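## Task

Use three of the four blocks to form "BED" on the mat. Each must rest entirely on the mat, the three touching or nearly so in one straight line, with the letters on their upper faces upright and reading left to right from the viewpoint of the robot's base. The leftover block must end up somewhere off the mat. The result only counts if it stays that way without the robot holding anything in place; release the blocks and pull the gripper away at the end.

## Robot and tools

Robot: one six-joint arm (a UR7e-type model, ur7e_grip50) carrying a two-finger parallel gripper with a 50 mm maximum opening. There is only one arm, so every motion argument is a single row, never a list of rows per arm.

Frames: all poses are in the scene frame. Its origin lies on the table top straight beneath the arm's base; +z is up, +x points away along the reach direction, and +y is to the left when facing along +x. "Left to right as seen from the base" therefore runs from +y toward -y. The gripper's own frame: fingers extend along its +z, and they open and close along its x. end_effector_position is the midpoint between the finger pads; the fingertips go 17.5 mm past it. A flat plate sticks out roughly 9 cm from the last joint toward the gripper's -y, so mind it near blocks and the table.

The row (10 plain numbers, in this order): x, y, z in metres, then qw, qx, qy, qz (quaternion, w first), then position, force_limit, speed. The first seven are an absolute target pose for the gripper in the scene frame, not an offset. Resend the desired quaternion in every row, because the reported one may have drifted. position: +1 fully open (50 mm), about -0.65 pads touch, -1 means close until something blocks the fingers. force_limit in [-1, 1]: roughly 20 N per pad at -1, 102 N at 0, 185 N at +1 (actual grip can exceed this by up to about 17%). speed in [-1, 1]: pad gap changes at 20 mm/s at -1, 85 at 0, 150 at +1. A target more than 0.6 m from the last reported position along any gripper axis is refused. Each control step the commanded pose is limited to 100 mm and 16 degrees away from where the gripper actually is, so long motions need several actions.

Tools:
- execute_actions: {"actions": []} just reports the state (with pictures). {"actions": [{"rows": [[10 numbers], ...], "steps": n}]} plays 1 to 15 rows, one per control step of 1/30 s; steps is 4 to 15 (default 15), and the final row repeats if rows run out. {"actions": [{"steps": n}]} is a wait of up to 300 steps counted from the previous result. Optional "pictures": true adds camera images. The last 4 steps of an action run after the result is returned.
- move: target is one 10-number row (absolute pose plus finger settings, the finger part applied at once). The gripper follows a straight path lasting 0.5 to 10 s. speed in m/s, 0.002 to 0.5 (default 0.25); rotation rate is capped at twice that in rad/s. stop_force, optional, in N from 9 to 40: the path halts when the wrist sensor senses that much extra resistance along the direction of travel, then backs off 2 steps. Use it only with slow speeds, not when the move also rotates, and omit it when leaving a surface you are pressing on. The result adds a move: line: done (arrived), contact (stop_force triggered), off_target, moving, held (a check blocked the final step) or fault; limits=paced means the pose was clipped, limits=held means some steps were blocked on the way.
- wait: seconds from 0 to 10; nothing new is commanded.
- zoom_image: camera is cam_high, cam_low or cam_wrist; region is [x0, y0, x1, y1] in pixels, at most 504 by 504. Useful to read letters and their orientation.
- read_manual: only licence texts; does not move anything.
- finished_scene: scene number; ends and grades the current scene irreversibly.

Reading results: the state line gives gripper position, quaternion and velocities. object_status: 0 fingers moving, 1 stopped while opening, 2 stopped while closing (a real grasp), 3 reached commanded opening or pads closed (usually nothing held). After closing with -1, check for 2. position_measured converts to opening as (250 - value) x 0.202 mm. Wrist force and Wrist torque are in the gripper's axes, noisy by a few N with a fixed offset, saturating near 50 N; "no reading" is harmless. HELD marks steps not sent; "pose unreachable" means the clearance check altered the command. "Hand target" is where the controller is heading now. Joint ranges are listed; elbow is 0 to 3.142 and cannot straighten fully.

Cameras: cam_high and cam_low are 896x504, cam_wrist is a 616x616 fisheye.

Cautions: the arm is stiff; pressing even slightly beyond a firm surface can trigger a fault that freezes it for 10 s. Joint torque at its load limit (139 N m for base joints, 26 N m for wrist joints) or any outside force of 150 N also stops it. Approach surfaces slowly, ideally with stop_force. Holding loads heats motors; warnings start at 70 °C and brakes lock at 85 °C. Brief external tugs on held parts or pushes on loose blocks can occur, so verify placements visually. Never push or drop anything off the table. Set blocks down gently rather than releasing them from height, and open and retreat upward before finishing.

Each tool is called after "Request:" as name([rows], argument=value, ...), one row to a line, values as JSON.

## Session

Request:
execute_actions(actions=[])

Scene clock: 0.00 s of 7600.00 s.
end_effector_position=(+0.5678, -0.3681, +0.2748) position_measured=3 object_status=3 end_effector_quat_wxyz=(+0.344, +0.937, -0.029, +0.045) end_effector_velocity=(+0.001, -0.000, +0.000) end_effector_angular_velocity=(-0.001, -0.001, +0.001)
Joint positions: [-0.742 -0.863  1.924 -3.138 -1.787  0.976]
Joint velocities: [-0.    -0.    -0.    -0.001  0.    -0.   ]
Motor temperatures (°C, as the motors report them): [27 26 25 40 31 31]
Wrist force (N, on the end effector, along its own x y z axes, offset not removed): no reading
Wrist torque (N m, same axes, about the end effector's origin, offset not removed): no reading
Hand target: +0.568, -0.368, +0.275; +0.344, +0.937, -0.029, +0.045

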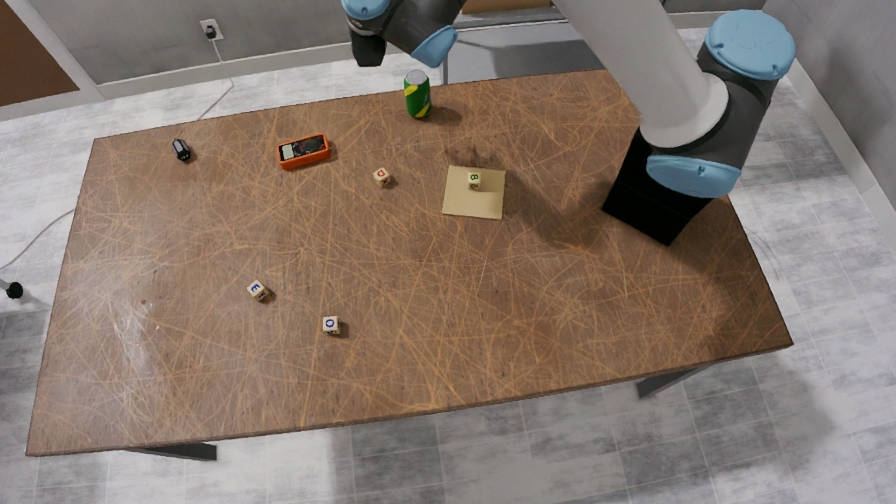

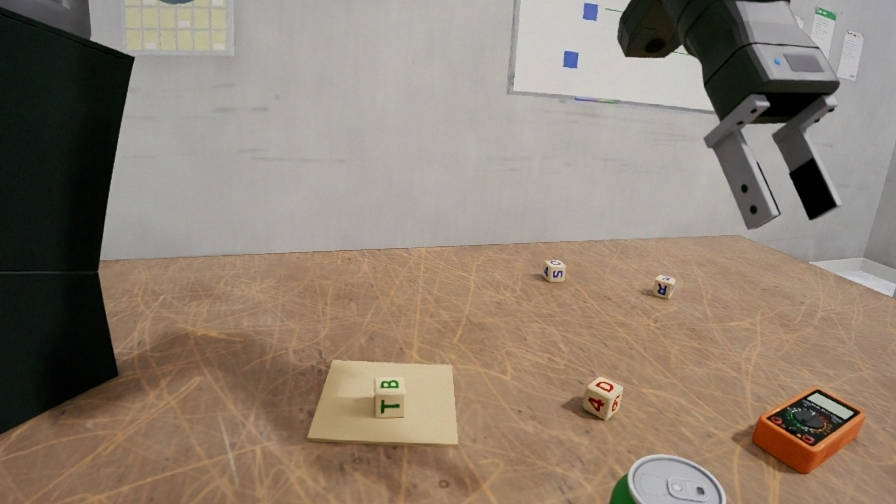

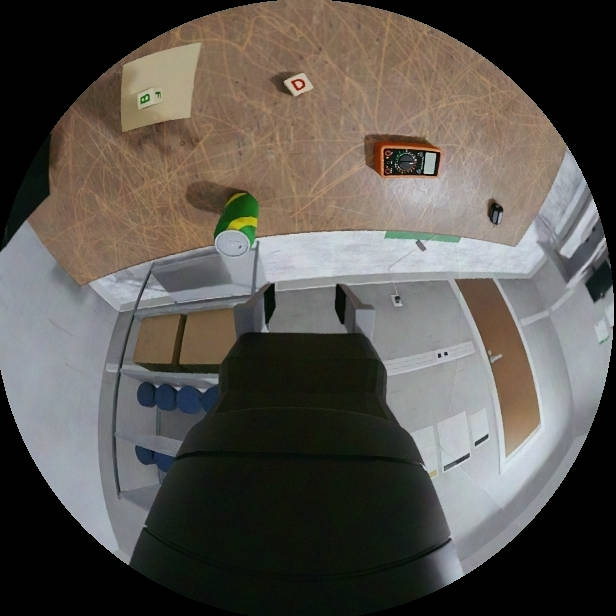

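Request:
zoom_image(camera="cam_high", region=[230,150,530,350])

Region (230, 150, 530, 350) of cam_high's 896x504 image, scaled by 1.680, with more detail than that image has.

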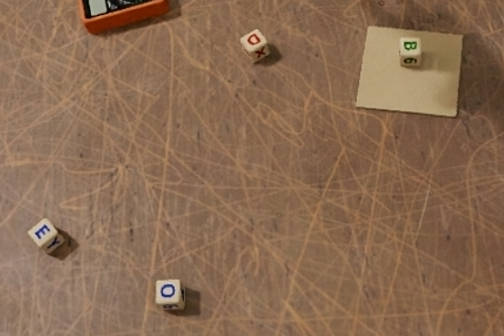

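Request:
move(target=[0.385,-0.18,0.17,0,1,0,0,1,-0.5,0], speed=0.35)

Request:
zoom_image(camera="cam_wrist", region=[200,150,400,350])

Scene clock: 2.07 s of 7600.00 s.
end_effector_position=(+0.3848, -0.1801, +0.1702) position_measured=3 object_status=3 end_effector_quat_wxyz=(+0.000, +1.000, +0.000, +0.000) end_effector_velocity=(-0.001, +0.001, -0.001) end_effector_angular_velocity=(+0.004, +0.001, +0.001)
Joint positions: [-0.928 -0.917  2.359 -2.973 -1.268  0.695]
Joint velocities: [-0.001  0.002  0.001  0.     0.002 -0.003]
Motor temperatures (°C, as the motors report them): [27 26 25 40 31 31]
Wrist force (N, on the end effector, along its own x y z axes, offset not removed): [-0.5 1.0 -2.2]
Wrist torque (N m, same axes, about the end effector's origin, offset not removed): [-0.03 0.21 0.09]
Hand target: +0.385, -0.180, +0.170; -0.000, +1.000, +0.000, +0.000
Off the commanded pose: 0.000 m, 0 deg.
Kept back: nothing.
move: done

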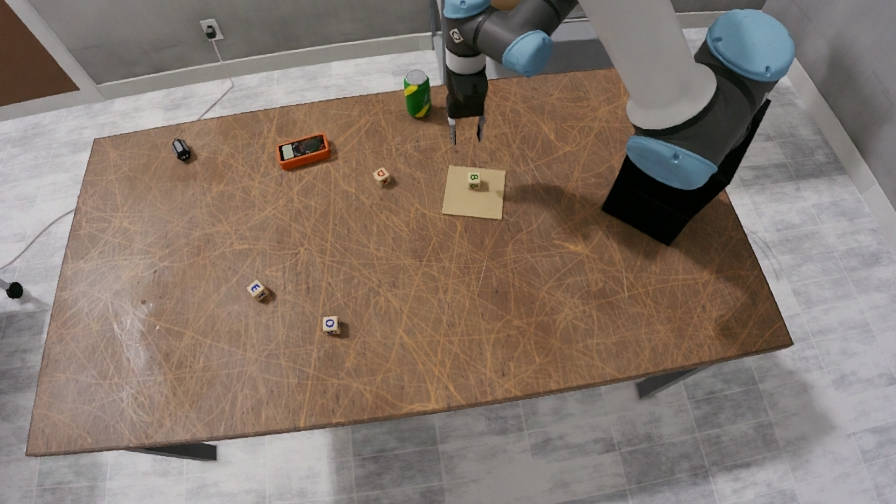

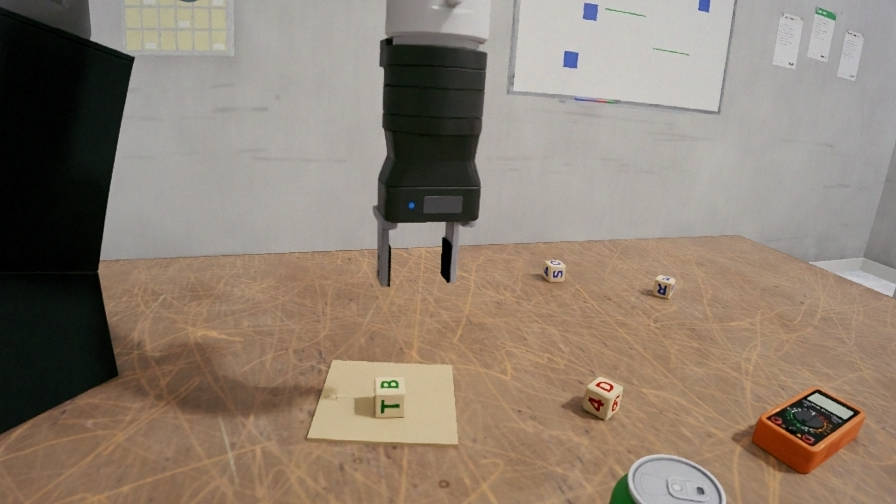

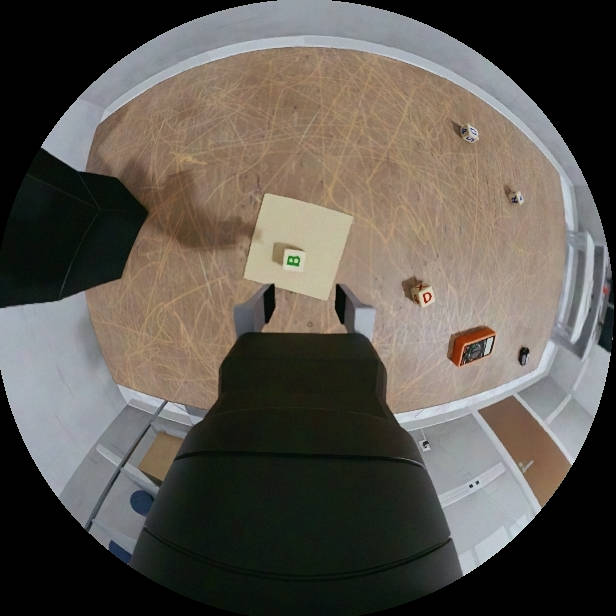

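Region (200, 150, 400, 350) of cam_wrist's 616x616 image, scaled by 2.520, with more detail than that image has.

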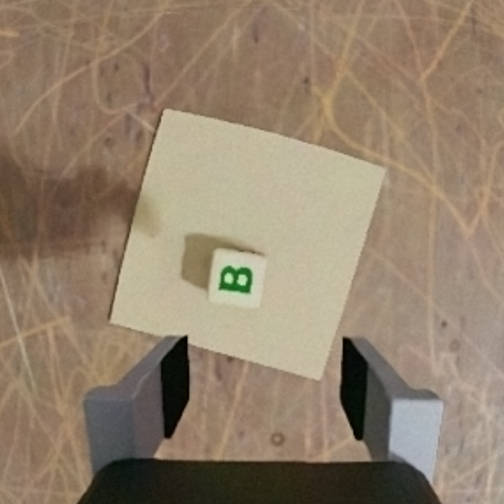

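Request:
move(target=[0.369,-0.159,0.065,0,0.9976,-0.0698,0,1,-0.5,0])

Request:
zoom_image(camera="cam_wrist", region=[200,150,400,350])

Scene clock: 3.40 s of 7600.00 s.
end_effector_position=(+0.3690, -0.1590, +0.0652) position_measured=3 object_status=3 end_effector_quat_wxyz=(-0.000, +0.998, -0.070, +0.000) end_effector_velocity=(-0.000, +0.000, -0.001) end_effector_angular_velocity=(-0.000, +0.000, -0.001)
Joint positions: [-0.849 -0.581  2.324 -3.3   -1.266  0.918]
Joint velocities: [ 0.001  0.004 -0.002 -0.003 -0.     0.002]
Motor temperatures (°C, as the motors report them): [27 26 25 40 31 31]
Wrist force (N, on the end effector, along its own x y z axes, offset not removed): [-0.5 0.6 -3.1]
Wrist torque (N m, same axes, about the end effector's origin, offset not removed): [-0.18 0.24 0.14]
Hand target: +0.369, -0.159, +0.065; +0.000, +0.998, -0.070, -0.000
Off the commanded pose: 0.000 m, 0 deg.
Kept back: nothing.
move: done

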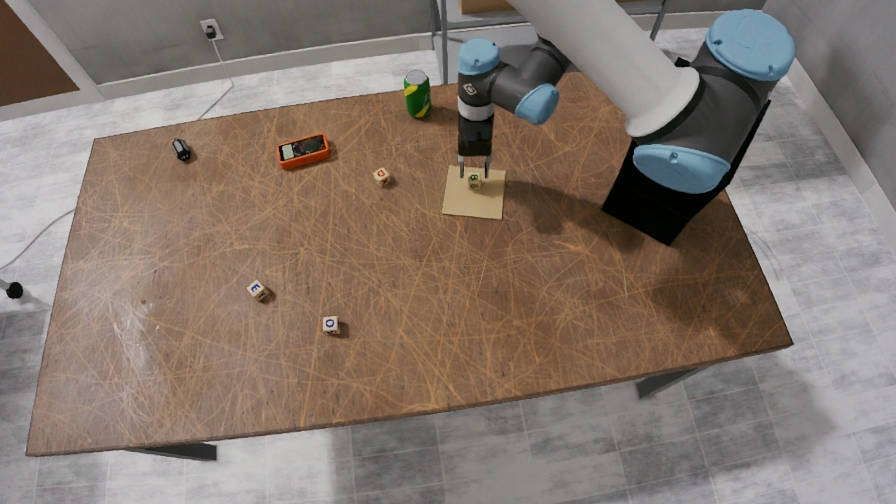

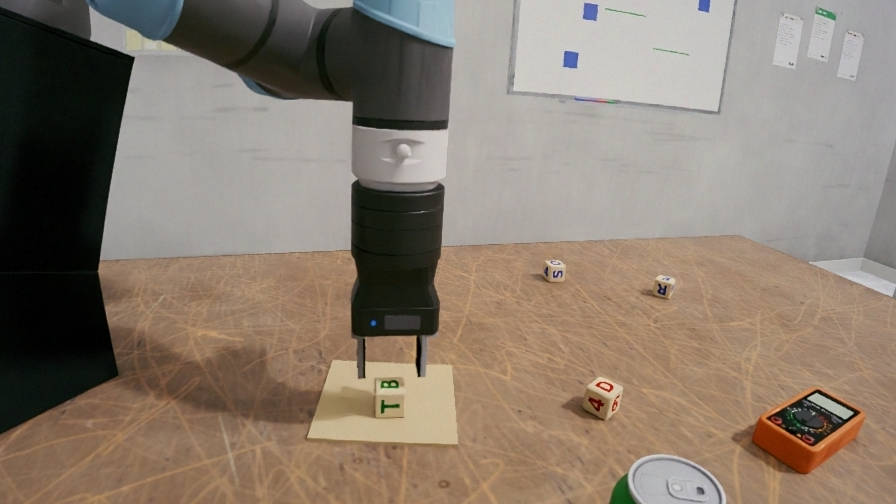

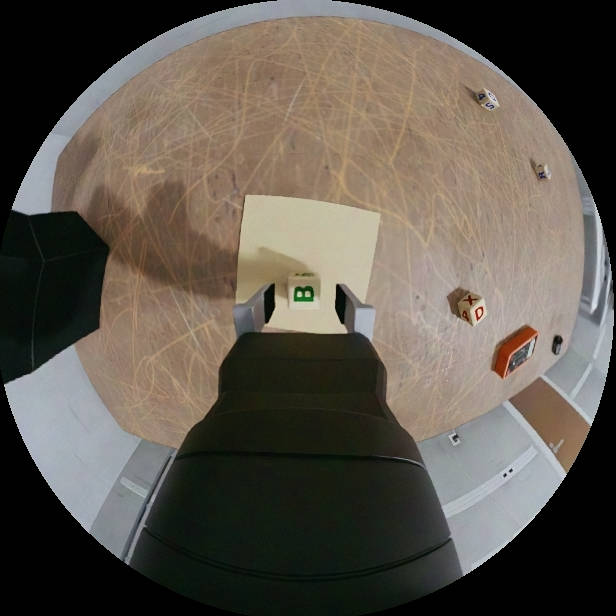

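Region (200, 150, 400, 350) of cam_wrist's 616x616 image, scaled by 2.520, with more detail than that image has.

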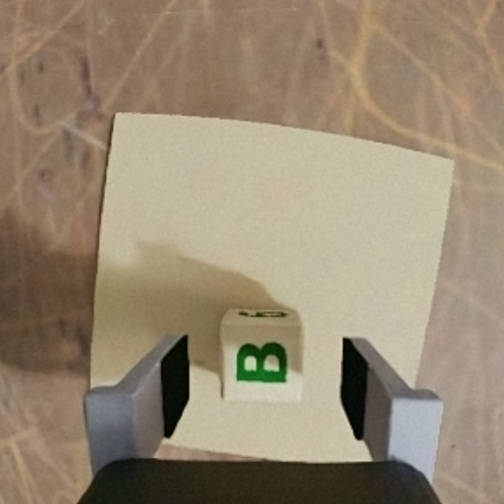

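Request:
move(target=[0.368,-0.159,0.022,0,0.9976,-0.0698,0,1,-0.5,0], speed=0.12)

Request:
move(target=[0.368,-0.159,0.022,0,0.9976,-0.0698,0,-1,-0.5,0])

Request:
move(target=[0.368,-0.159,0.035,0,0.9976,-0.0698,0,-1,-0.5,0])

Request:
move(target=[0.382,-0.103,0.03,0,0.1305,0.9914,0,-1,-0.5,0], speed=0.5)

Request:
move(target=[0.382,-0.103,0.016,0,0.1305,0.9914,0,-1,-0.5,0], speed=0.006, stop_force=9)

Scene clock: 4.57 s of 7600.00 s.
end_effector_position=(+0.3680, -0.1590, +0.0221) position_measured=3 object_status=3 end_effector_quat_wxyz=(+0.000, +0.998, -0.070, -0.000) end_effector_velocity=(-0.000, +0.000, -0.001) end_effector_angular_velocity=(-0.000, -0.000, +0.000)
Joint positions: [-0.817 -0.453  2.258 -3.372 -1.265  0.951]
Joint velocities: [ 0.001  0.004 -0.002 -0.002 -0.     0.001]
Motor temperatures (°C, as the motors report them): [27 26 25 40 31 31]
Wrist force (N, on the end effector, along its own x y z axes, offset not removed): [-0.5 1.1 -1.7]
Wrist torque (N m, same axes, about the end effector's origin, offset not removed): [0.03 0.20 0.08]
Hand target: +0.368, -0.159, +0.022; +0.000, +0.998, -0.070, -0.000
Off the commanded pose: 0.000 m, 0 deg.
Kept back: nothing.
move: done

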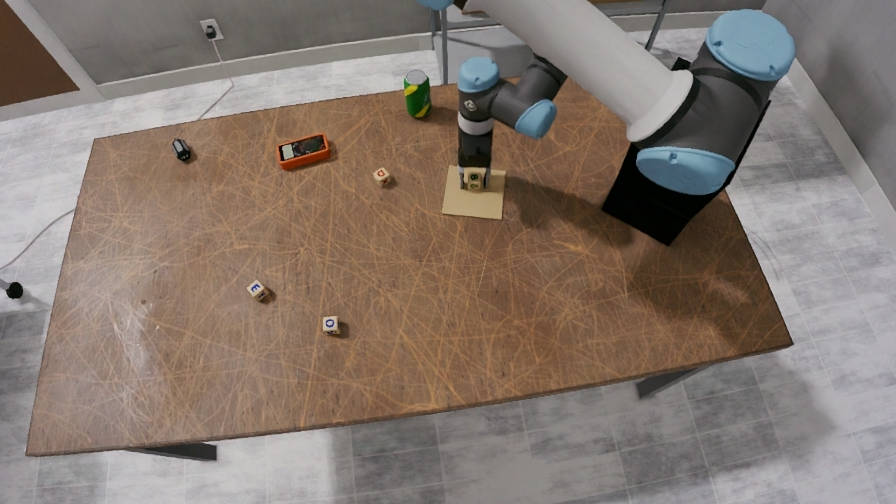

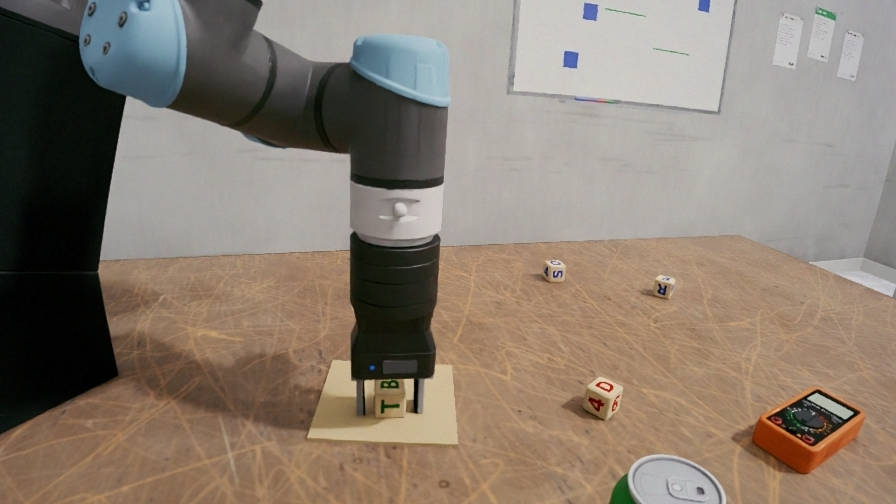

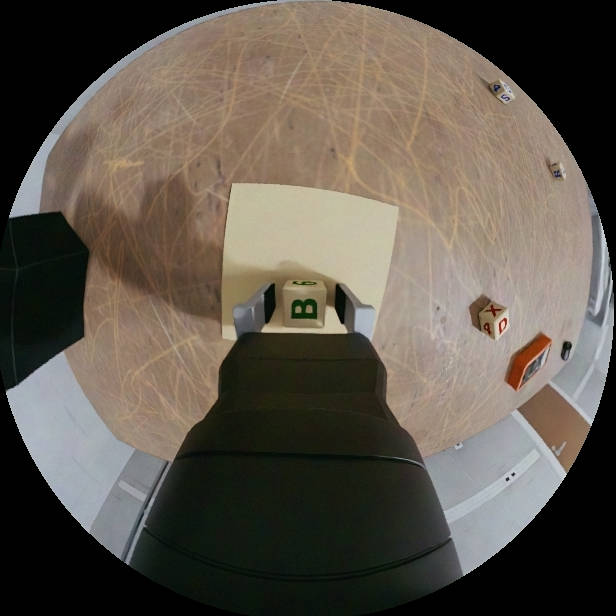

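Scene clock: 5.27 s of 7600.00 s.
end_effector_position=(+0.3680, -0.1590, +0.0220) position_measured=105 object_status=2 end_effector_quat_wxyz=(+0.000, +0.998, -0.070, +0.000) end_effector_velocity=(+0.000, -0.001, +0.000) end_effector_angular_velocity=(-0.001, +0.001, +0.000)
Joint positions: [-0.817 -0.453  2.258 -3.372 -1.265  0.952]
Joint velocities: [-0.    -0.001 -0.001  0.001 -0.001 -0.   ]
Motor temperatures (°C, as the motors report them): [27 26 25 40 31 31]
Wrist force (N, on the end effector, along its own x y z axes, offset not removed): [-2.3 -0.4 -10.0]
Wrist torque (N m, same axes, about the end effector's origin, offset not removed): [-0.29 0.32 0.01]
Hand target: +0.368, -0.159, +0.022; +0.000, +0.998, -0.070, -0.000
Off the commanded pose: 0.000 m, 0 deg.
Kept back: nothing.
move: done

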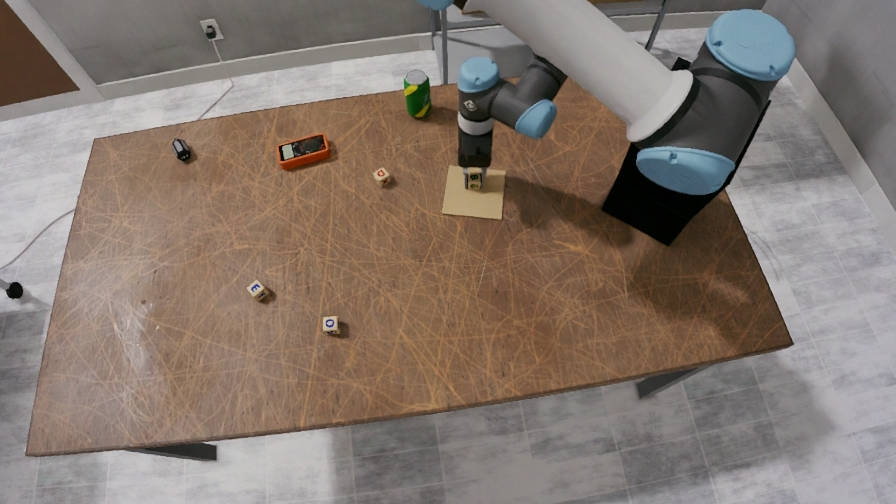

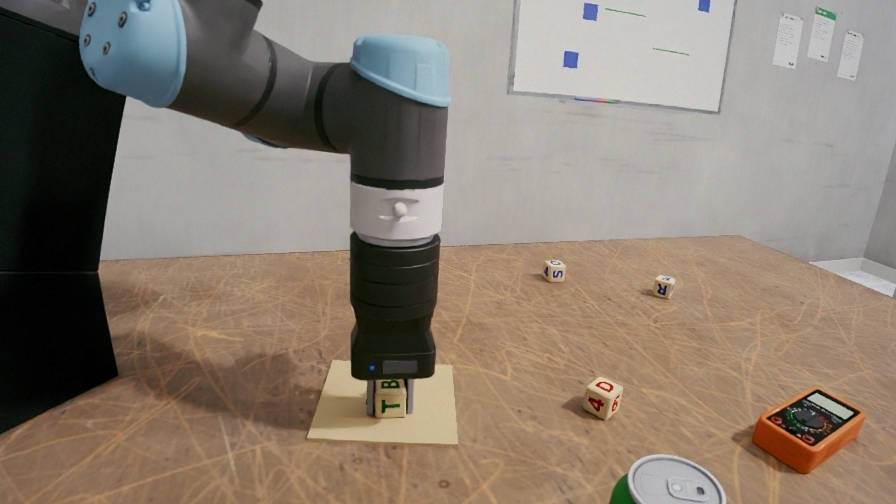

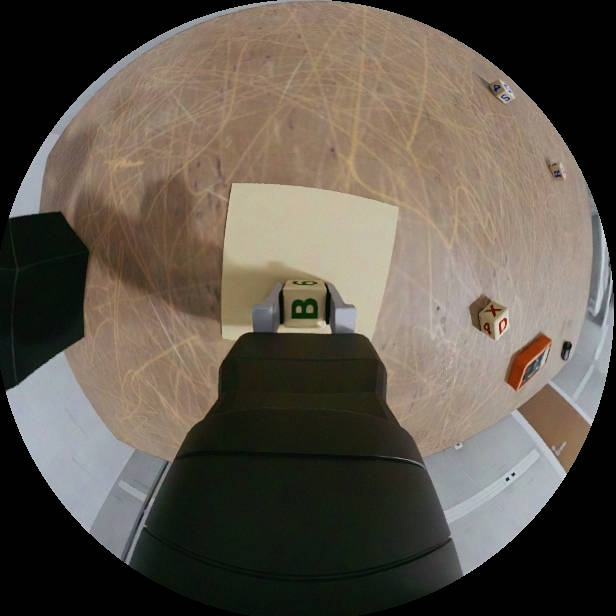

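Scene clock: 6.00 s of 7600.00 s.
end_effector_position=(+0.3680, -0.1590, +0.0349) position_measured=105 object_status=2 end_effector_quat_wxyz=(-0.000, +0.998, -0.070, +0.000) end_effector_velocity=(+0.000, +0.000, +0.002) end_effector_angular_velocity=(+0.000, -0.001, +0.001)
Joint positions: [-0.827 -0.489  2.279 -3.353 -1.265  0.941]
Joint velocities: [-0.001 -0.005  0.003  0.002  0.001 -0.002]
Motor temperatures (°C, as the motors report them): [27 26 25 40 31 31]
Wrist force (N, on the end effector, along its own x y z axes, offset not removed): [-1.5 0.4 -1.6]
Wrist torque (N m, same axes, about the end effector's origin, offset not removed): [-0.16 0.46 0.14]
Hand target: +0.368, -0.159, +0.035; -0.000, +0.998, -0.070, +0.000
Off the commanded pose: 0.000 m, 0 deg.
Kept back: nothing.
move: done

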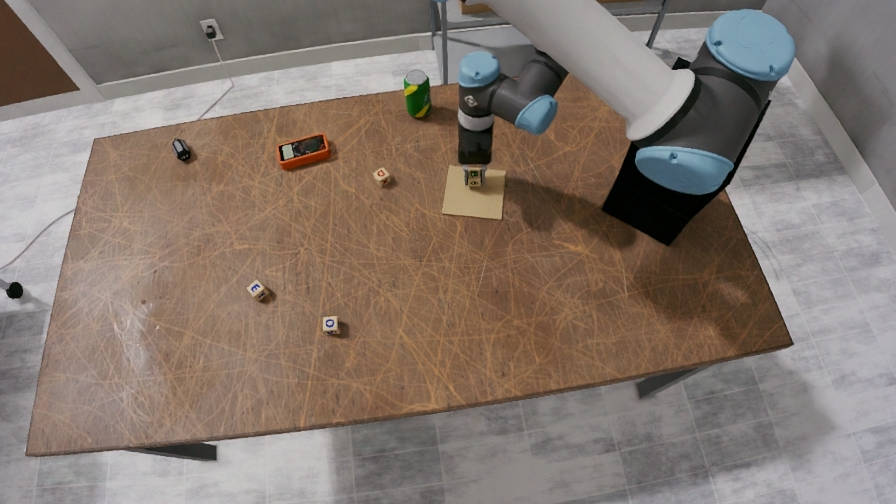

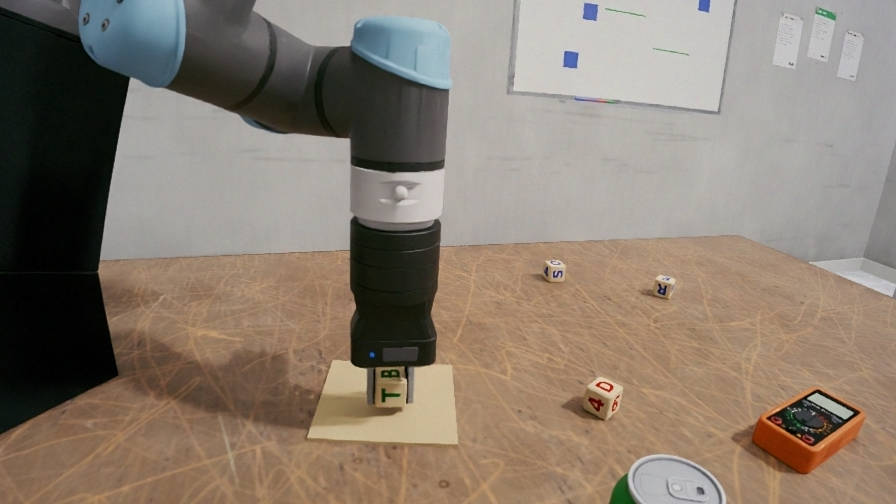

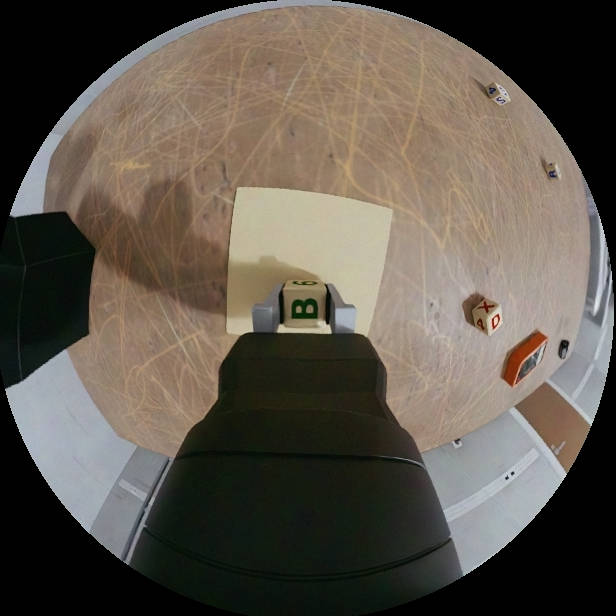

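Scene clock: 9.60 s of 7600.00 s.
end_effector_position=(+0.3819, -0.1030, +0.0300) position_measured=105 object_status=2 end_effector_quat_wxyz=(+0.000, +0.131, +0.991, -0.000) end_effector_velocity=(+0.000, -0.000, +0.000) end_effector_angular_velocity=(+0.003, -0.001, +0.007)
Joint positions: [-0.578 -0.53   2.326 -3.438 -1.274 -1.817]
Joint velocities: [-0.002  0.     0.     0.     0.004 -0.009]
Motor temperatures (°C, as the motors report them): [27 26 25 40 31 31]
Wrist force (N, on the end effector, along its own x y z axes, offset not removed): [-0.4 1.0 -2.4]
Wrist torque (N m, same axes, about the end effector's origin, offset not removed): [-0.07 0.12 0.01]
Hand target: +0.382, -0.103, +0.030; +0.000, +0.131, +0.991, -0.000
Off the commanded pose: 0.000 m, 0 deg.
Kept back: nothing.
move: done

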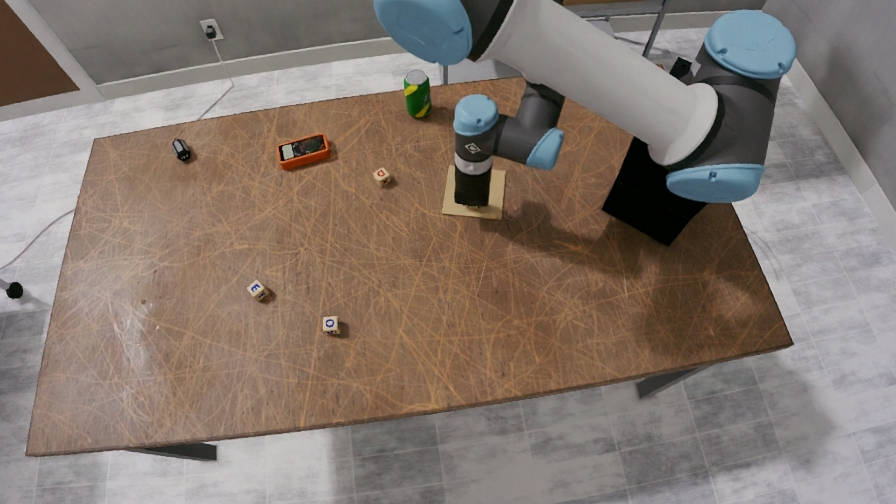

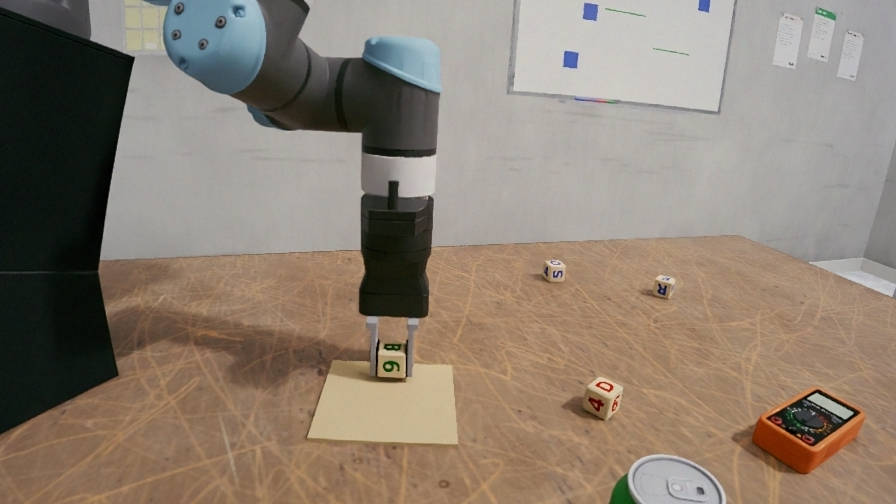

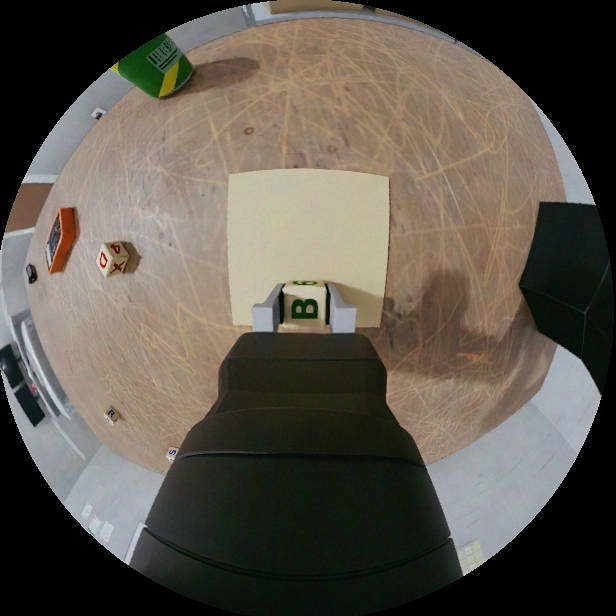

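Scene clock: 11.33 s of 7600.00 s.
end_effector_position=(+0.3821, -0.1030, +0.0218) position_measured=105 object_status=2 end_effector_quat_wxyz=(+0.000, +0.130, +0.991, -0.000) end_effector_velocity=(-0.000, +0.000, +0.001) end_effector_angular_velocity=(+0.001, +0.001, +0.002)
Joint positions: [-0.571 -0.506  2.312 -3.449 -1.274 -1.811]
Joint velocities: [-0.001 -0.005  0.003  0.004  0.    -0.004]
Motor temperatures (°C, as the motors report them): [27 26 25 40 31 31]
Wrist force (N, on the end effector, along its own x y z axes, offset not removed): [11.4 4.2 -43.8]
Wrist torque (N m, same axes, about the end effector's origin, offset not removed): [0.08 0.63 0.09]
Hand target: +0.382, -0.103, +0.022; +0.000, +0.131, +0.991, -0.000
Off the commanded pose: 0.006 m, 0 deg.
Kept back: nothing.
move: contact

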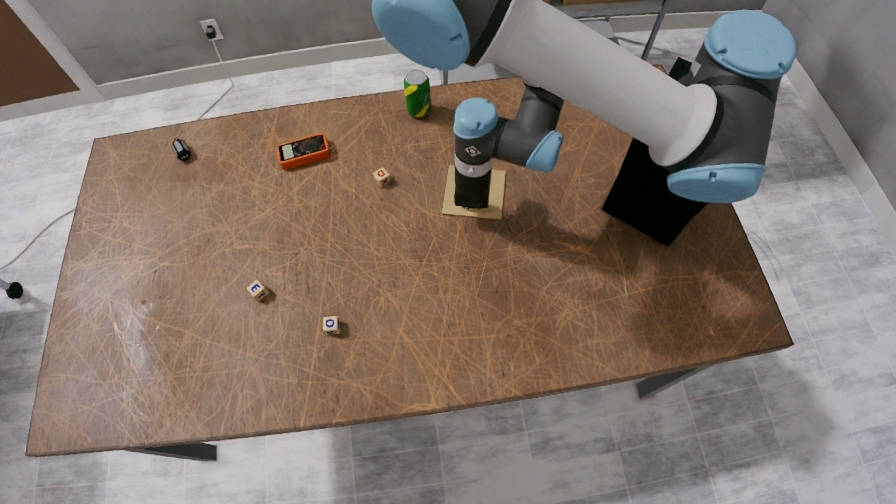

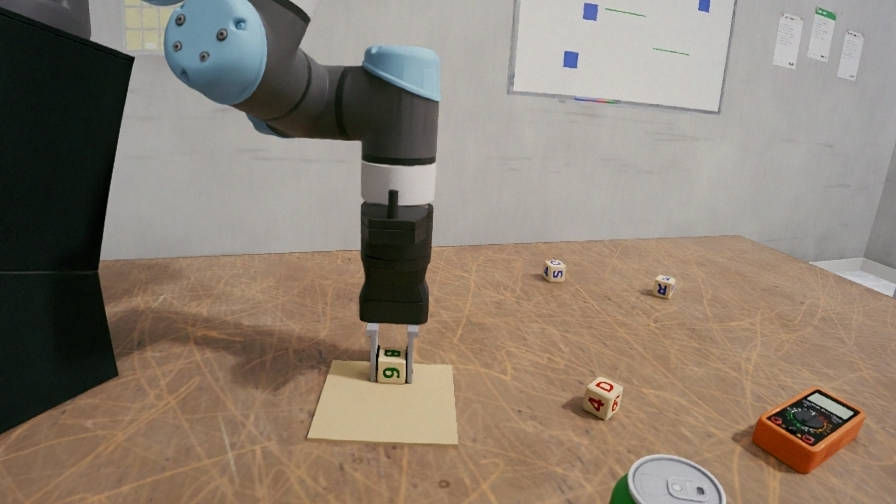

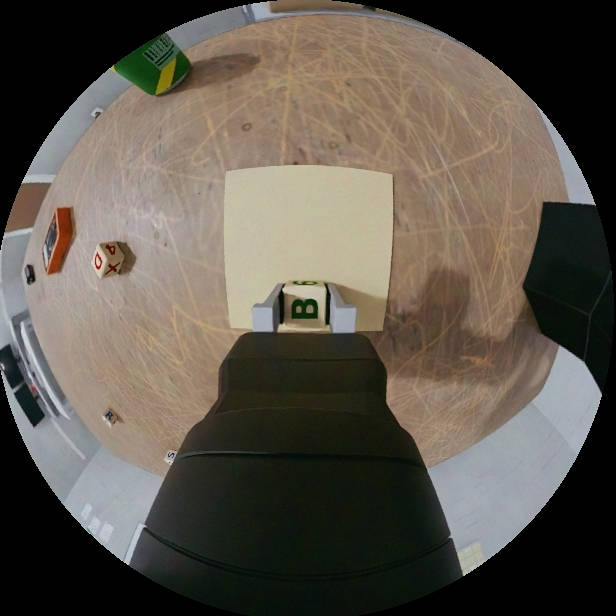

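Request:
move(target=[0.382,-0.103,0.0222,0,0.1305,0.9914,0,1,-0.5,0])

Request:
move(target=[0.382,-0.103,0.07,0,0.1305,0.9914,0,1,-0.5,0])

Request:
move(target=[0.87,0.09,0.13,0,0,1,0,1,-0.5,0], speed=0.4)

Request:
zoom_image(camera="cam_wrist", region=[200,150,400,350])

Scene clock: 12.33 s of 7600.00 s.
end_effector_position=(+0.3820, -0.1030, +0.0222) position_measured=3 object_status=3 end_effector_quat_wxyz=(-0.000, +0.131, +0.991, +0.000) end_effector_velocity=(+0.000, -0.001, +0.000) end_effector_angular_velocity=(-0.003, -0.001, +0.000)
Joint positions: [-0.572 -0.507  2.312 -3.448 -1.274 -1.811]
Joint velocities: [-0.    -0.    -0.    -0.002 -0.002  0.   ]
Motor temperatures (°C, as the motors report them): [27 26 25 40 31 31]
Wrist force (N, on the end effector, along its own x y z axes, offset not removed): [-1.1 0.4 -1.6]
Wrist torque (N m, same axes, about the end effector's origin, offset not removed): [-0.10 0.31 0.14]
Hand target: +0.382, -0.103, +0.022; -0.000, +0.131, +0.991, +0.000
Off the commanded pose: 0.000 m, 0 deg.
Kept back: nothing.
move: done

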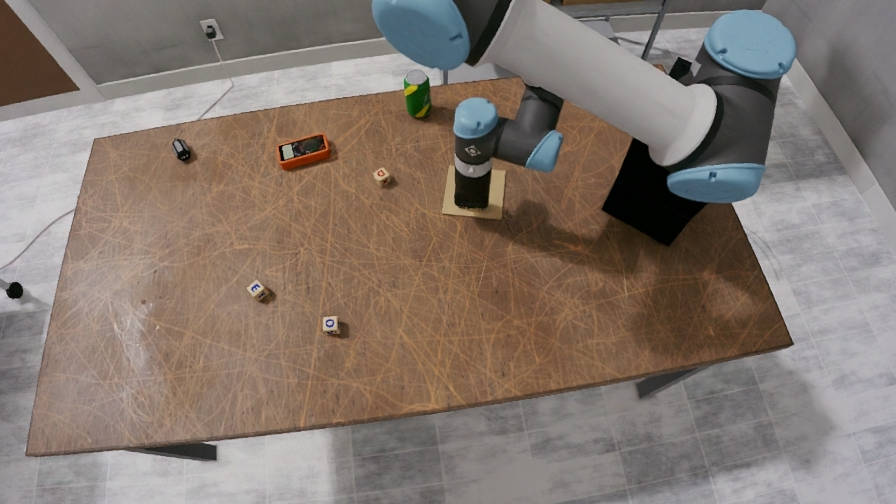

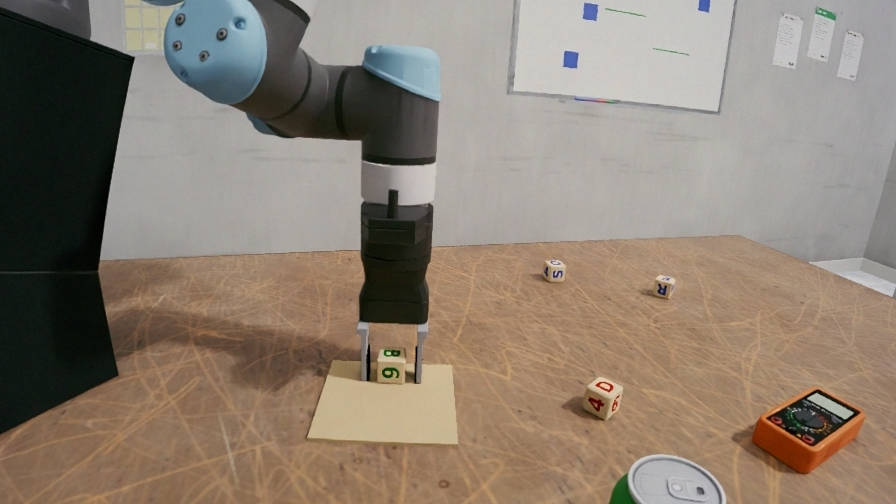

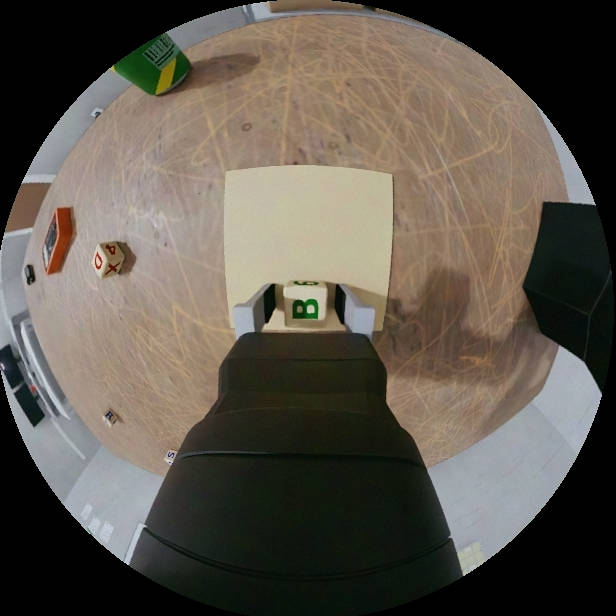

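Scene clock: 13.20 s of 7600.00 s.
end_effector_position=(+0.3820, -0.1030, +0.0699) position_measured=3 object_status=3 end_effector_quat_wxyz=(+0.000, +0.131, +0.991, +0.000) end_effector_velocity=(+0.000, -0.000, +0.001) end_effector_angular_velocity=(+0.000, +0.000, +0.000)
Joint positions: [-0.609 -0.653  2.391 -3.37  -1.271 -1.85 ]
Joint velocities: [-0.001 -0.005  0.001  0.004  0.    -0.001]
Motor temperatures (°C, as the motors report them): [27 26 25 40 31 31]
Wrist force (N, on the end effector, along its own x y z axes, offset not removed): [0.4 1.8 -1.5]
Wrist torque (N m, same axes, about the end effector's origin, offset not removed): [0.13 0.10 -0.06]
Hand target: +0.382, -0.103, +0.070; -0.000, +0.131, +0.991, +0.000
Off the commanded pose: 0.000 m, 0 deg.
Kept back: nothing.
move: done

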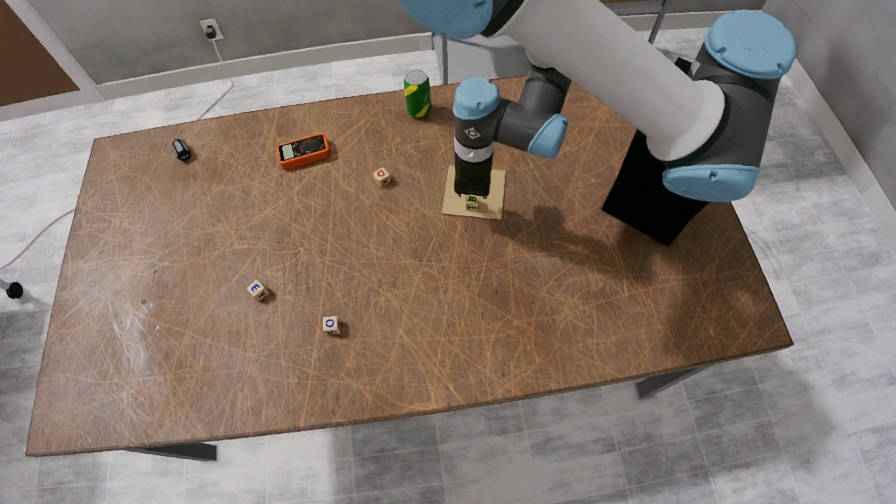

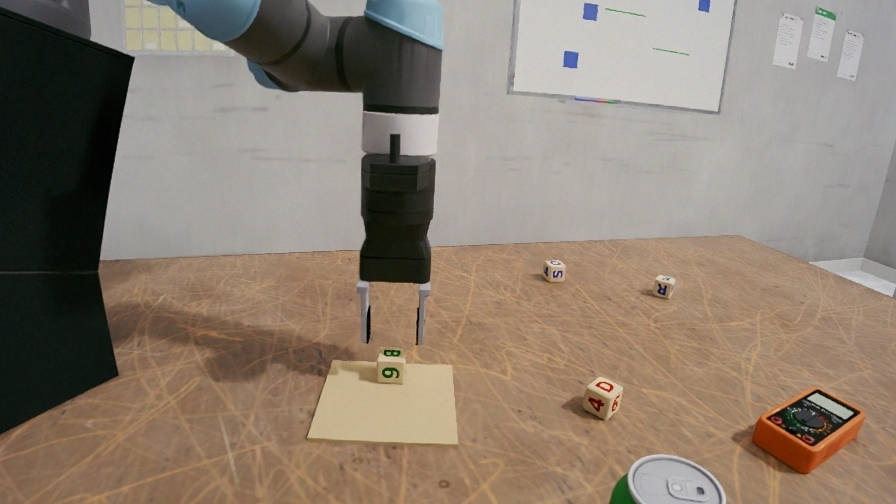

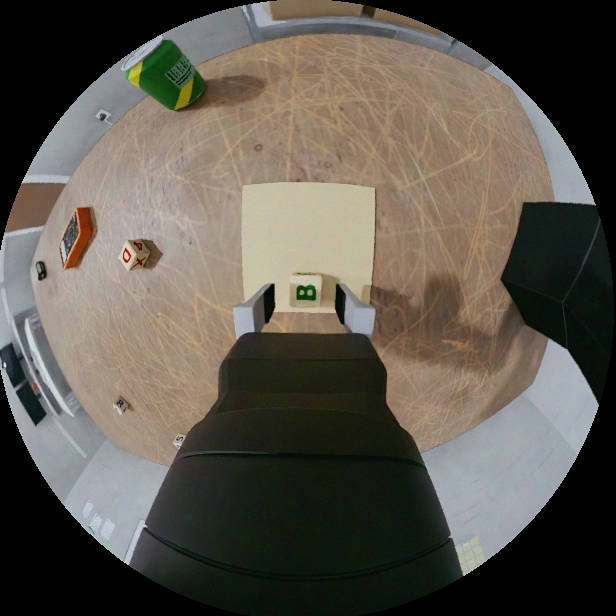

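Scene clock: 15.23 s of 7600.00 s.
end_effector_position=(+0.8697, +0.0904, +0.1299) position_measured=3 object_status=3 end_effector_quat_wxyz=(+0.000, -0.000, +1.000, -0.000) end_effector_velocity=(+0.001, -0.000, -0.001) end_effector_angular_velocity=(-0.001, +0.009, -0.001)
Joint positions: [-0.117 -0.499  0.884 -2.154 -1.336 -1.606]
Joint velocities: [ 0.001  0.009 -0.02   0.019 -0.001 -0.001]
Motor temperatures (°C, as the motors report them): [27 26 25 40 31 31]
Wrist force (N, on the end effector, along its own x y z axes, offset not removed): [0.1 1.3 -0.9]
Wrist torque (N m, same axes, about the end effector's origin, offset not removed): [-0.01 0.15 0.07]
Hand target: +0.870, +0.090, +0.130; +0.000, -0.000, +1.000, -0.000
Off the commanded pose: 0.000 m, 0 deg.
Kept back: nothing.
move: done

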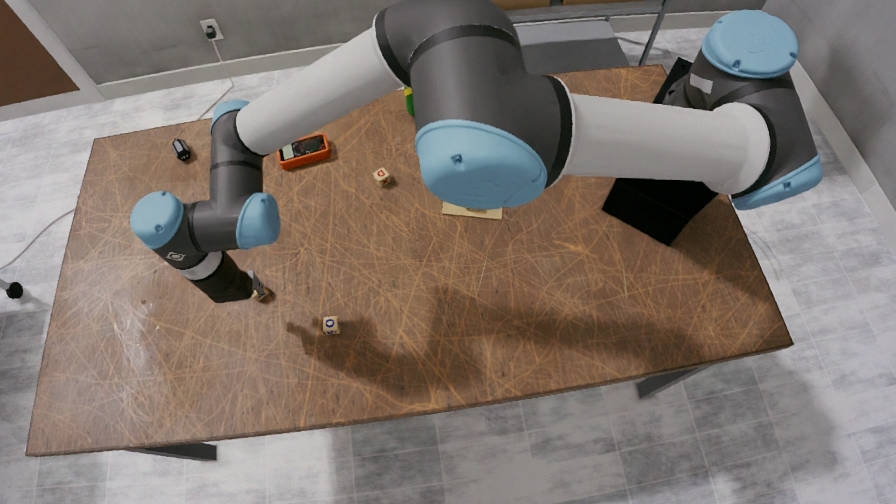

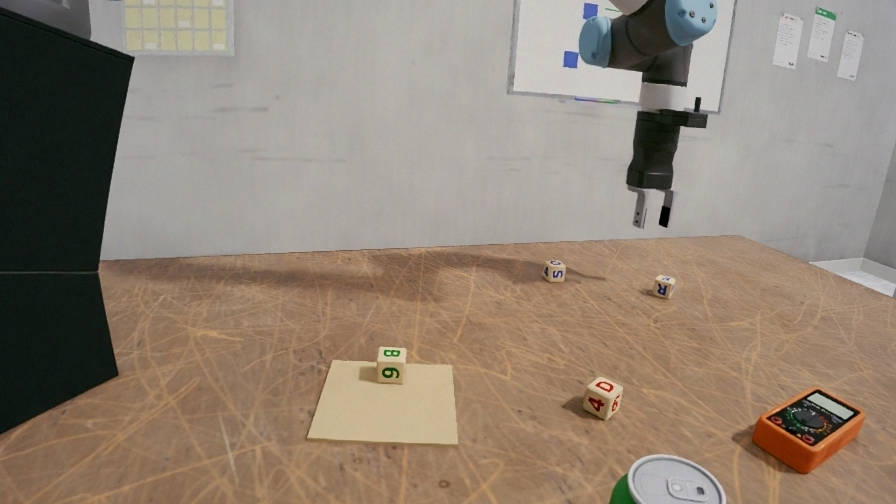

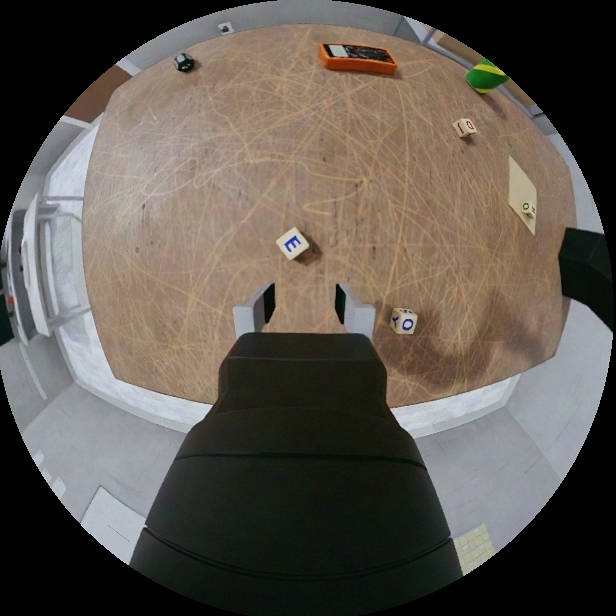

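Region (200, 150, 400, 350) of cam_wrist's 616x616 image, scaled by 2.520, with more detail than that image has.

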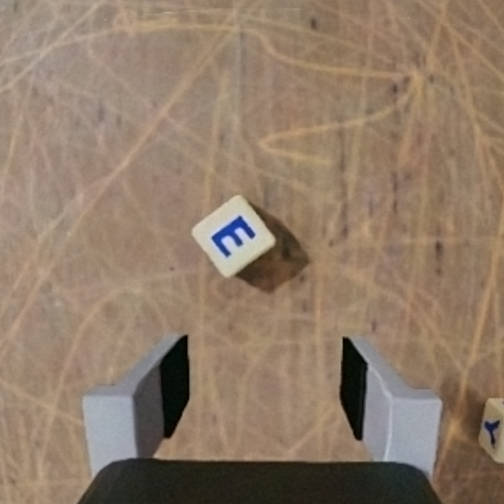

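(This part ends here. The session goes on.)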